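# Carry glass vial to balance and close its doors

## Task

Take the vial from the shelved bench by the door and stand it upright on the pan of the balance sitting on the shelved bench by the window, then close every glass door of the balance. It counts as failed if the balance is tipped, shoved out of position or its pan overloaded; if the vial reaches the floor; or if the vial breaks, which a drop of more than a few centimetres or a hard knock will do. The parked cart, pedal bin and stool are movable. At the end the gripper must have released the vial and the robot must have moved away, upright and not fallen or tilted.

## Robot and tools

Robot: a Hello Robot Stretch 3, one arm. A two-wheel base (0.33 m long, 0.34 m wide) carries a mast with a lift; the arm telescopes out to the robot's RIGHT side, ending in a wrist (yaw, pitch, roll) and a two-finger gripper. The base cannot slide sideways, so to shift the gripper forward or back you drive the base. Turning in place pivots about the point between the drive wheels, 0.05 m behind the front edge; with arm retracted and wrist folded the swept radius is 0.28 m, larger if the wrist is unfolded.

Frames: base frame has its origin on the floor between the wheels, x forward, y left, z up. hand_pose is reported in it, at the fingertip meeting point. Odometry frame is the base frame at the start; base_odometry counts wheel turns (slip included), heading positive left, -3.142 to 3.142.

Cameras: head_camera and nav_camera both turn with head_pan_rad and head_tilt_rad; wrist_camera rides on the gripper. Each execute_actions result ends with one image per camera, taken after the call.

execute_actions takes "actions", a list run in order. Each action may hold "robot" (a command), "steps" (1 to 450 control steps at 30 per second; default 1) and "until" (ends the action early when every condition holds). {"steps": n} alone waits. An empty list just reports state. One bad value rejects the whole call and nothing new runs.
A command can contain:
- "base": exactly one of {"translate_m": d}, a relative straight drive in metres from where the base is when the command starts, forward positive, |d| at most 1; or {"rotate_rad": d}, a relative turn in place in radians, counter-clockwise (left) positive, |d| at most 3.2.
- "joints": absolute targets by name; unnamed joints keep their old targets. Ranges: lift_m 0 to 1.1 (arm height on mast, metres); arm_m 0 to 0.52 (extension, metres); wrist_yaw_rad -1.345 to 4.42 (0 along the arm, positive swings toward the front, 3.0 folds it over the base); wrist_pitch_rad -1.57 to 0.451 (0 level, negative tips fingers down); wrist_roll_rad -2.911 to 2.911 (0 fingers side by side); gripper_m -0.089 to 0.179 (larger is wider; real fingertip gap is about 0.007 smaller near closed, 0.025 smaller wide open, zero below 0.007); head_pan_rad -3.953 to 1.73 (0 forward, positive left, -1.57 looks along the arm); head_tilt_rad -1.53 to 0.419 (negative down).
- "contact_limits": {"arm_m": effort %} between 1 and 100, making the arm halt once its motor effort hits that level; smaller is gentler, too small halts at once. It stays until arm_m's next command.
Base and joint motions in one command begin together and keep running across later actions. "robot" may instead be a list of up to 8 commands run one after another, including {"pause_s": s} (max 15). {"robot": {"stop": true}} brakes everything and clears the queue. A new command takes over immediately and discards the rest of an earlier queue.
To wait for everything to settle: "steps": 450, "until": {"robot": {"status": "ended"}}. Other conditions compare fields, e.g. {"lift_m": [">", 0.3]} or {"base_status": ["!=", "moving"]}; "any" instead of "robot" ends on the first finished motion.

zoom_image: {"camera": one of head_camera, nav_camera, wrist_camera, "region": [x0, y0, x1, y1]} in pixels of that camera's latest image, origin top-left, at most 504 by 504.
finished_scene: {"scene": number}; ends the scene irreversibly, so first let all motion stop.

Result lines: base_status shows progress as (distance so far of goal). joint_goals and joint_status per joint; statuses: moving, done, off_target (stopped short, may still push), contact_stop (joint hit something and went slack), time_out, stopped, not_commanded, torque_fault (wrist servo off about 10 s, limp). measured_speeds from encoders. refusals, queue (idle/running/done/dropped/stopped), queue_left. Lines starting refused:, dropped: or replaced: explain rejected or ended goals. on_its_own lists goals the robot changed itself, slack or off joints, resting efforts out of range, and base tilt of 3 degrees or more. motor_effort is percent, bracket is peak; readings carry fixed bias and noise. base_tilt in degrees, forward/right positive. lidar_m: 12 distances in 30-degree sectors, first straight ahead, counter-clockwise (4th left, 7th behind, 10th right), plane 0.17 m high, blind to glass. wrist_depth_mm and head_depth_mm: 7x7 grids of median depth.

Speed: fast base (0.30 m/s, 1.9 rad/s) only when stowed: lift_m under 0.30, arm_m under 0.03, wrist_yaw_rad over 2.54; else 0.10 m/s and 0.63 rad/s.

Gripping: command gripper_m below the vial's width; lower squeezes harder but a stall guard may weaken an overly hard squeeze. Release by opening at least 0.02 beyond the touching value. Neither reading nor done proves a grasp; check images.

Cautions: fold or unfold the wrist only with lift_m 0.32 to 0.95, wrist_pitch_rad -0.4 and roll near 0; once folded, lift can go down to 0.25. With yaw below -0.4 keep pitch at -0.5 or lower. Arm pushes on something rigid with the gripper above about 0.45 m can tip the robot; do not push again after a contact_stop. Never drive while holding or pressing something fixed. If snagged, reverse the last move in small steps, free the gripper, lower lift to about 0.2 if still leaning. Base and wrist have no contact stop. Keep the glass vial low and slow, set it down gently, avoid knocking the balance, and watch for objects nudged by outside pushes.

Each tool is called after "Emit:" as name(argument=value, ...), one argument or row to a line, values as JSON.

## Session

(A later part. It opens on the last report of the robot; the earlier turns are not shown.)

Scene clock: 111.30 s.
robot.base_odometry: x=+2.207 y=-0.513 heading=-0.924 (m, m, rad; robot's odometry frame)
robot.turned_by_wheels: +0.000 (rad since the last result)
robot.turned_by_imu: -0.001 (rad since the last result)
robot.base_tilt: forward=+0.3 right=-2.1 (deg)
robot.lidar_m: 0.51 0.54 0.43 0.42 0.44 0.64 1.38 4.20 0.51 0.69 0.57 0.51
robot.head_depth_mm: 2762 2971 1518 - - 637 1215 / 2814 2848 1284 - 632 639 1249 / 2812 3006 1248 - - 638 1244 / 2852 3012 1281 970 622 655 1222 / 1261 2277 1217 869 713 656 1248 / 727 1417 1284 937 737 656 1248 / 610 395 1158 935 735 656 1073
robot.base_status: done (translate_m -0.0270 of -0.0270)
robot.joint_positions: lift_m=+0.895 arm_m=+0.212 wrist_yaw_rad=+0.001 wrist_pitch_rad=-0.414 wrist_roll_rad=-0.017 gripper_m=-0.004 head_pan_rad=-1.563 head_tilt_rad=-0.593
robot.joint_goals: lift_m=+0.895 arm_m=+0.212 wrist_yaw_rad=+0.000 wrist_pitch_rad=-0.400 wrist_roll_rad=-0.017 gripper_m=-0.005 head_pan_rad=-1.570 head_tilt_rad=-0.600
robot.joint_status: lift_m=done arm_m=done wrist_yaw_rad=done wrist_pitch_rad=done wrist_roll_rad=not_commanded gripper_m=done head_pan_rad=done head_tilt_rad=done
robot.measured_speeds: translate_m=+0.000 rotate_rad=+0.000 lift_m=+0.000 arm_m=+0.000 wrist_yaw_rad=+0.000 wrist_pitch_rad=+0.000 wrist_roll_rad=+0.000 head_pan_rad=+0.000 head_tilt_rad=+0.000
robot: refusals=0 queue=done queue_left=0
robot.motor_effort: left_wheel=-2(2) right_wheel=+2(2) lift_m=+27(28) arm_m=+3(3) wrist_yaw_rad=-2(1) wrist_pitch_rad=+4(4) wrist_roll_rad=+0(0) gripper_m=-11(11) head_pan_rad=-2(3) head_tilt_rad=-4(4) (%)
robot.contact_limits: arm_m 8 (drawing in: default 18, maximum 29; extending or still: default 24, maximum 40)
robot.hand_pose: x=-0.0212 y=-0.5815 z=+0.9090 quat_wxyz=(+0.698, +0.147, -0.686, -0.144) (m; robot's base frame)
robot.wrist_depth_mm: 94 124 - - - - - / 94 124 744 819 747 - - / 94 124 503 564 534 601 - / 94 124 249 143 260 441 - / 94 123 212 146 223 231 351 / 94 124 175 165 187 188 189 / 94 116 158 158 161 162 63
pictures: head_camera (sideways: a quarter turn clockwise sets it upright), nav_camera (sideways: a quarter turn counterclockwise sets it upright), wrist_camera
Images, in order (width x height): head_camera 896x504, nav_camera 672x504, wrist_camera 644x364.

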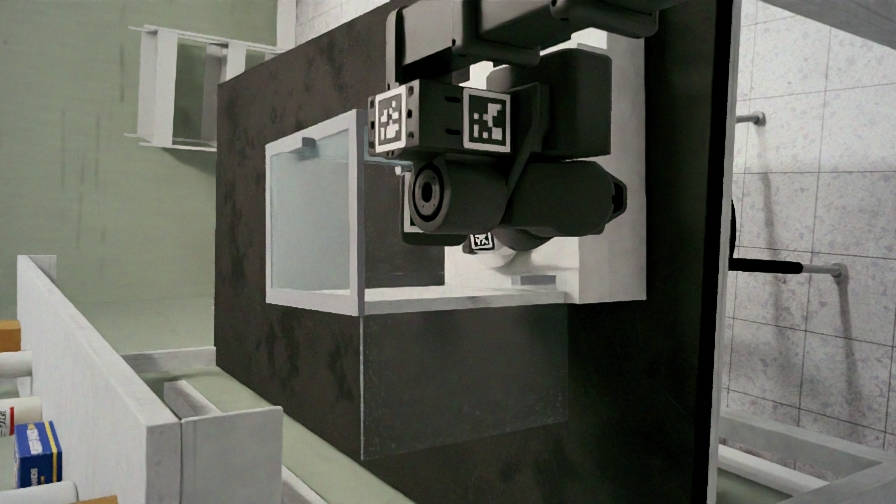

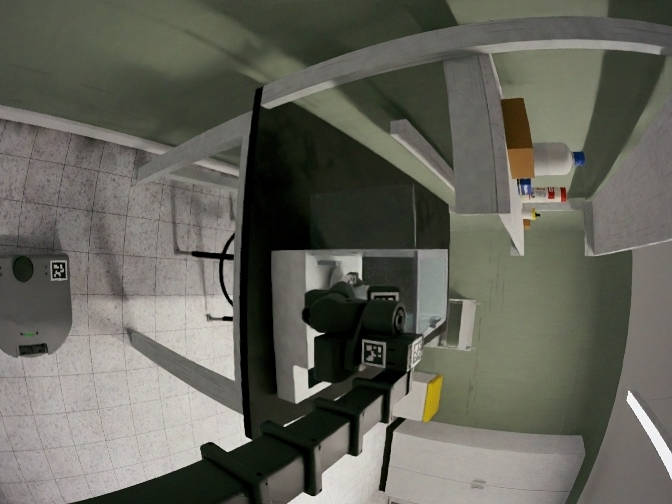

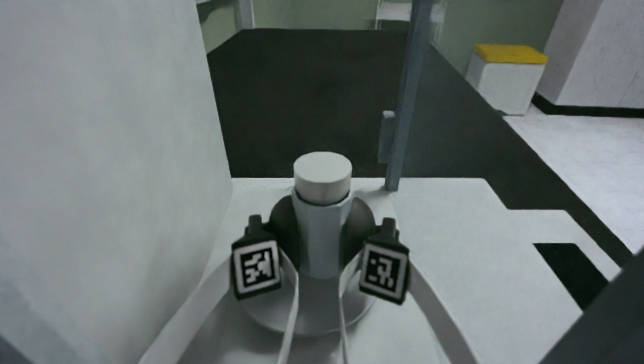

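Emit:
execute_actions(
  actions=[
    {"robot":[{"joints":{"lift_m":0.891}},{"joints":{"gripper_m":0.055}},{"pause_s":0.5},{"joints":{"arm_m":0.07}},{"base":{"translate_m":0.063},"joints":{"lift_m":0.897}},{"joints":{"arm_m":0.106},"contact_limits":{"arm_m":8}},{"base":{"translate_m":-0.11}}],"steps":450,"until":{"robot":{"status":"ended"}}},
  ],
)

Scene clock: 121.47 s.
robot.base_odometry: x=+2.179 y=-0.476 heading=-0.924 (m, m, rad; robot's odometry frame)
robot.turned_by_wheels: +0.000 (rad since the last result)
robot.turned_by_imu: -0.002 (rad since the last result)
robot.base_tilt: forward=+0.3 right=-2.2 (deg)
robot.lidar_m: 0.55 0.56 0.43 0.42 0.44 0.64 1.34 4.38 0.49 0.70 0.60 0.57
robot.head_depth_mm: 2764 3025 3095 934 - - 803 / 2806 2937 1281 934 - - 1217 / 2823 2979 1215 736 - - 1220 / 2863 3047 1280 760 624 657 1246 / 2422 2487 1217 685 623 655 1219 / 923 1716 1281 900 736 654 1243 / 731 1193 1235 935 736 655 1175
robot.base_status: done (translate_m -0.1100 of -0.1100)
robot.joint_positions: lift_m=+0.897 arm_m=+0.106 wrist_yaw_rad=+0.008 wrist_pitch_rad=-0.414 wrist_roll_rad=-0.017 gripper_m=+0.055 head_pan_rad=-1.563 head_tilt_rad=-0.593
robot.joint_goals: lift_m=+0.897 arm_m=+0.106 wrist_yaw_rad=+0.000 wrist_pitch_rad=-0.400 wrist_roll_rad=-0.017 gripper_m=+0.055 head_pan_rad=-1.570 head_tilt_rad=-0.600
robot.joint_status: lift_m=done arm_m=done wrist_yaw_rad=done wrist_pitch_rad=done wrist_roll_rad=not_commanded gripper_m=done head_pan_rad=done head_tilt_rad=done
robot.measured_speeds: translate_m=+0.000 rotate_rad=+0.000 lift_m=+0.000 arm_m=+0.000 wrist_yaw_rad=+0.000 wrist_pitch_rad=+0.000 wrist_roll_rad=+0.000 head_pan_rad=+0.000 head_tilt_rad=+0.000
robot: refusals=0 queue=done queue_left=0
robot.motor_effort: left_wheel=+0(6) right_wheel=-1(6) lift_m=+52(57) arm_m=+3(3) wrist_yaw_rad=-8(7) wrist_pitch_rad=+4(4) wrist_roll_rad=+0(0) gripper_m=-2(79) head_pan_rad=-2(3) head_tilt_rad=-4(4) (%)
robot.contact_limits: arm_m 8 (drawing in: default 18, maximum 29; extending or still: default 24, maximum 40)
robot.hand_pose: x=-0.0198 y=-0.4755 z=+0.9102 quat_wxyz=(+0.699, +0.149, -0.685, -0.142) (m; robot's base frame)
robot.wrist_depth_mm: 145 195 - - - - - / 153 195 744 735 797 - - / 524 196 305 333 572 - - / 442 211 254 253 288 405 - / 354 223 231 216 234 275 - / 306 281 211 204 215 227 305 / 260 257 241 242 242 244 254
pictures: head_camera (sideways: a quarter turn clockwise sets it upright), nav_camera (sideways: a quarter turn counterclockwise sets it upright), wrist_camera
Images, in order (width x height): head_camera 896x504, nav_camera 672x504, wrist_camera 644x364.

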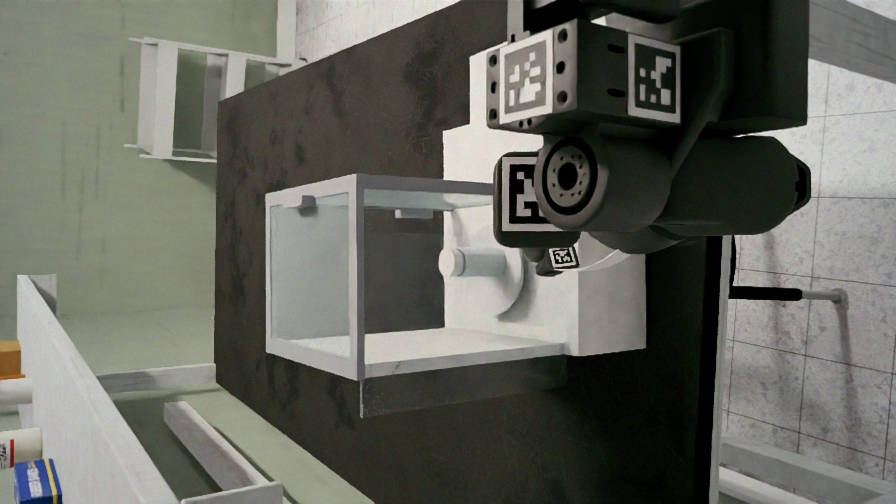

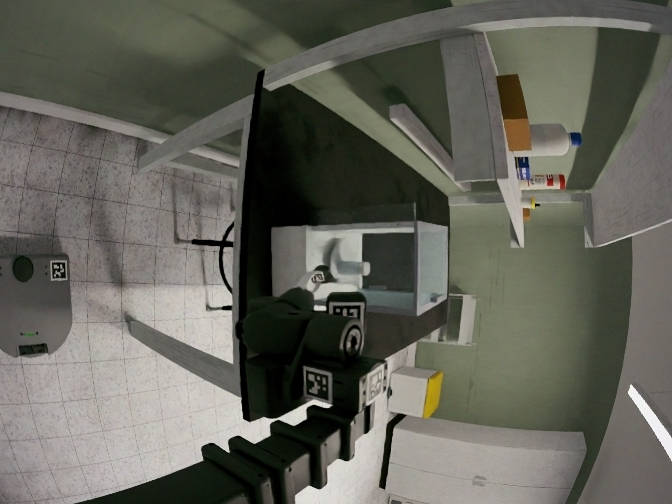

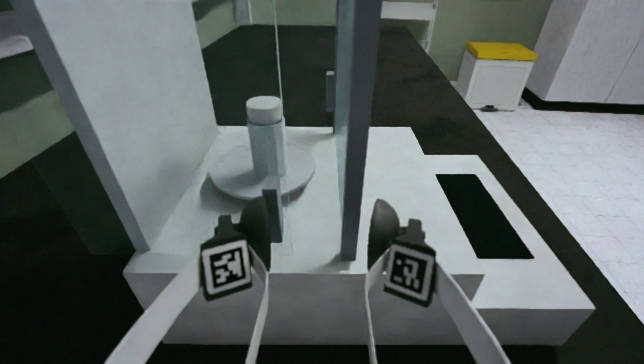

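Emit:
execute_actions(
  actions=[
    {"robot":[{"base":{"translate_m":-0.03}},{"base":{"translate_m":-0.012}}],"steps":450,"until":{"robot":{"status":"ended"}}},
  ],
)

Emit:
execute_actions(
  actions=[
    {"robot":[{"base":{"translate_m":0.02}},{"joints":{"arm_m":0}},{"base":{"translate_m":-0.25},"joints":{"wrist_yaw_rad":1.6,"head_pan_rad":-1.2}}],"steps":450,"until":{"robot":{"status":"ended"}}},
  ],
)

Scene clock: 124.93 s.
robot.base_odometry: x=+2.153 y=-0.442 heading=-0.924 (m, m, rad; robot's odometry frame)
robot.turned_by_wheels: +0.000 (rad since the last result)
robot.turned_by_imu: -0.001 (rad since the last result)
robot.base_tilt: forward=+0.4 right=-2.2 (deg)
robot.lidar_m: 0.59 0.56 0.43 0.42 0.45 0.64 1.30 4.35 0.47 0.70 0.63 0.61
robot.head_depth_mm: 2765 3003 3075 2006 - - 1167 / 2799 2924 1284 932 - - 1172 / 2834 3002 1275 934 - - 1214 / 2827 3016 1210 734 618 639 1244 / 2599 2661 1286 764 623 655 1235 / 1267 1794 658 652 641 655 1250 / 731 1370 1284 934 736 655 1220
robot.base_status: done (translate_m -0.0120 of -0.0120)
robot.joint_positions: lift_m=+0.897 arm_m=+0.106 wrist_yaw_rad=+0.013 wrist_pitch_rad=-0.414 wrist_roll_rad=-0.017 gripper_m=+0.055 head_pan_rad=-1.563 head_tilt_rad=-0.593
robot.joint_goals: lift_m=+0.897 arm_m=+0.106 wrist_yaw_rad=+0.000 wrist_pitch_rad=-0.400 wrist_roll_rad=-0.017 gripper_m=+0.055 head_pan_rad=-1.570 head_tilt_rad=-0.600
robot.joint_status: lift_m=done arm_m=done wrist_yaw_rad=done wrist_pitch_rad=done wrist_roll_rad=not_commanded gripper_m=done head_pan_rad=done head_tilt_rad=done
robot.measured_speeds: translate_m=+0.000 rotate_rad=+0.000 lift_m=+0.000 arm_m=+0.000 wrist_yaw_rad=+0.000 wrist_pitch_rad=+0.000 wrist_roll_rad=+0.000 head_pan_rad=+0.000 head_tilt_rad=+0.000
robot: refusals=0 queue=done queue_left=0
robot.motor_effort: left_wheel=+1(5) right_wheel=-5(6) lift_m=+52(52) arm_m=+3(3) wrist_yaw_rad=-11(11) wrist_pitch_rad=+4(4) wrist_roll_rad=+0(0) gripper_m=-3(4) head_pan_rad=-2(2) head_tilt_rad=-4(4) (%)
robot.contact_limits: arm_m 8 (drawing in: default 18, maximum 29; extending or still: default 24, maximum 40)
robot.hand_pose: x=-0.0186 y=-0.4755 z=+0.9102 quat_wxyz=(+0.699, +0.151, -0.685, -0.140) (m; robot's base frame)
robot.wrist_depth_mm: 187 262 - - - - - / 188 263 827 748 902 - - / 190 264 241 337 577 - - / 199 251 249 277 325 - - / 345 224 223 225 275 348 - / 291 207 213 206 218 239 - / 260 246 246 245 243 250 269
pictures: head_camera (sideways: a quarter turn clockwise sets it upright), nav_camera (sideways: a quarter turn counterclockwise sets it upright), wrist_camera
Images, in order (width x height): head_camera 896x504, nav_camera 672x504, wrist_camera 644x364.

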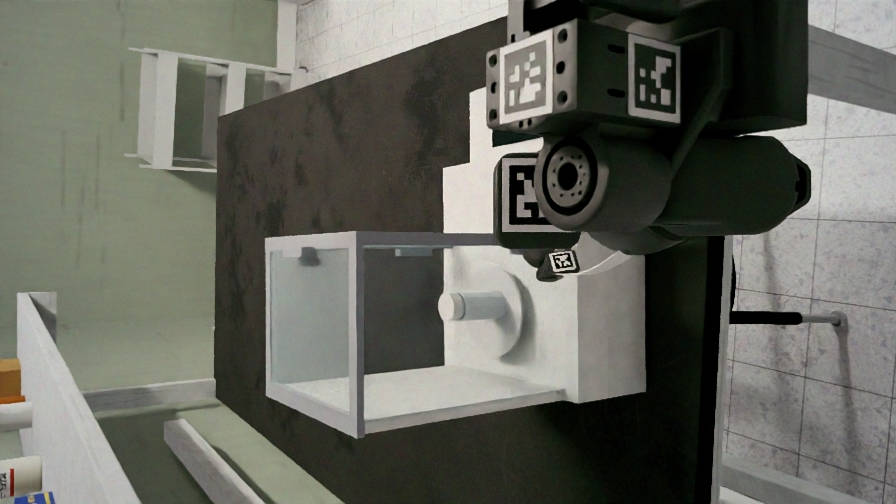

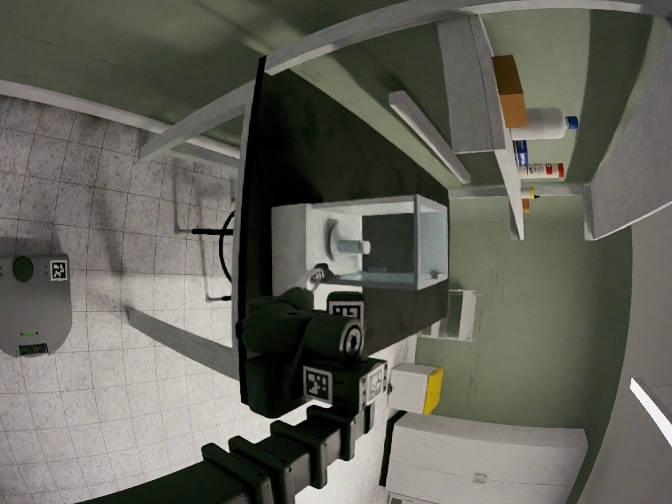

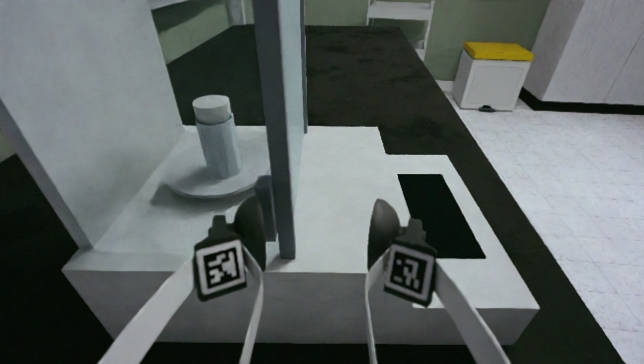

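Scene clock: 132.67 s.
robot.base_odometry: x=+2.015 y=-0.259 heading=-0.924 (m, m, rad; robot's odometry frame)
robot.turned_by_wheels: +0.000 (rad since the last result)
robot.turned_by_imu: -0.002 (rad since the last result)
robot.base_tilt: forward=+0.3 right=-2.1 (deg)
robot.lidar_m: 0.82 0.58 0.45 0.44 0.47 0.67 1.07 3.92 2.97 0.44 0.78 0.80
robot.head_depth_mm: 2757 2929 1279 934 736 621 1265 / 2630 2812 1281 933 673 621 732 / 1774 1882 1275 768 653 638 1251 / 1519 1704 1155 763 660 695 1298 / 1076 1378 1104 710 673 1360 1301 / 861 1213 647 693 700 1395 1275 / 727 1071 1100 935 758 1343 1192
robot.base_status: done (translate_m -0.2500 of -0.2500)
robot.joint_positions: lift_m=+0.897 arm_m=+0.003 wrist_yaw_rad=+1.597 wrist_pitch_rad=-0.414 wrist_roll_rad=-0.017 gripper_m=+0.055 head_pan_rad=-1.207 head_tilt_rad=-0.593
robot.joint_goals: lift_m=+0.897 arm_m=+0.000 wrist_yaw_rad=+1.600 wrist_pitch_rad=-0.400 wrist_roll_rad=-0.017 gripper_m=+0.055 head_pan_rad=-1.200 head_tilt_rad=-0.600
robot.joint_status: lift_m=done arm_m=done wrist_yaw_rad=done wrist_pitch_rad=done wrist_roll_rad=not_commanded gripper_m=done head_pan_rad=done head_tilt_rad=done
robot.measured_speeds: translate_m=+0.000 rotate_rad=+0.000 lift_m=+0.000 arm_m=+0.000 wrist_yaw_rad=+0.000 wrist_pitch_rad=+0.000 wrist_roll_rad=+0.000 head_pan_rad=+0.000 head_tilt_rad=+0.000
robot: refusals=0 queue=done queue_left=0
robot.motor_effort: left_wheel=-2(6) right_wheel=+2(4) lift_m=+52(52) arm_m=-3(2) wrist_yaw_rad=+2(11) wrist_pitch_rad=+5(4) wrist_roll_rad=+0(0) gripper_m=+0(3) head_pan_rad=+4(24) head_tilt_rad=-4(4) (%)
robot.hand_pose: x=+0.2035 y=-0.1419 z=+0.9102 quat_wxyz=(+0.590, +0.594, -0.373, +0.399) (m; robot's base frame)
robot.wrist_depth_mm: 568 687 678 633 645 595 606 / 568 746 726 722 682 665 670 / 588 808 818 781 781 612 576 / 608 869 899 884 859 568 441 / 598 863 - - 920 903 363 / 616 833 - - - - 326 / 637 805 - - - - 931
pictures: head_camera (sideways: a quarter turn clockwise sets it upright), nav_camera (sideways: a quarter turn counterclockwise sets it upright), wrist_camera
Images, in order (width x height): head_camera 896x504, nav_camera 672x504, wrist_camera 644x364.

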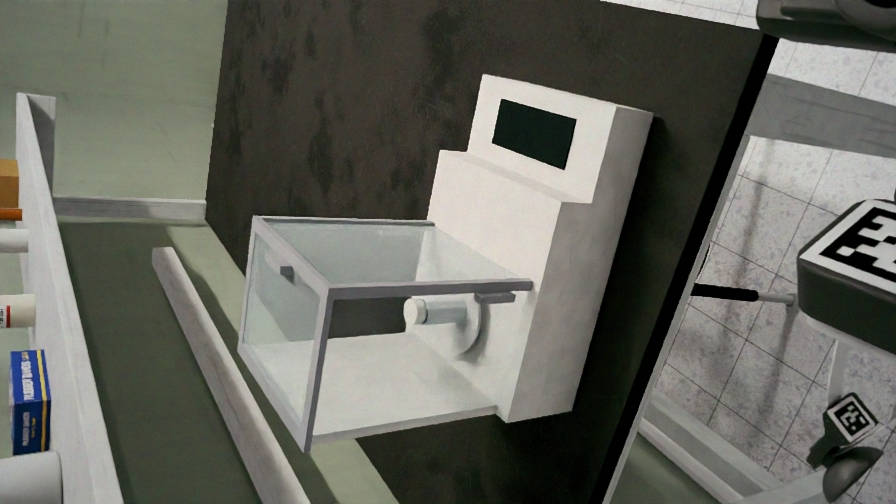

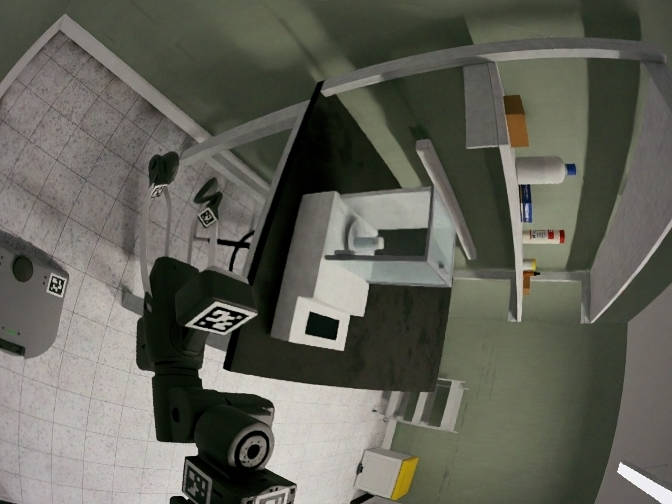

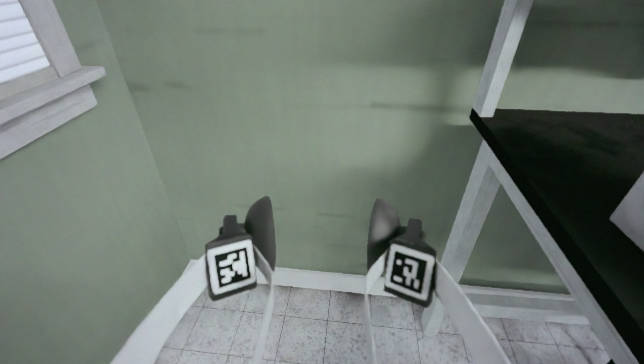

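Emit:
finished_scene(
  scene=2,
)

The scene is finished: the task was done.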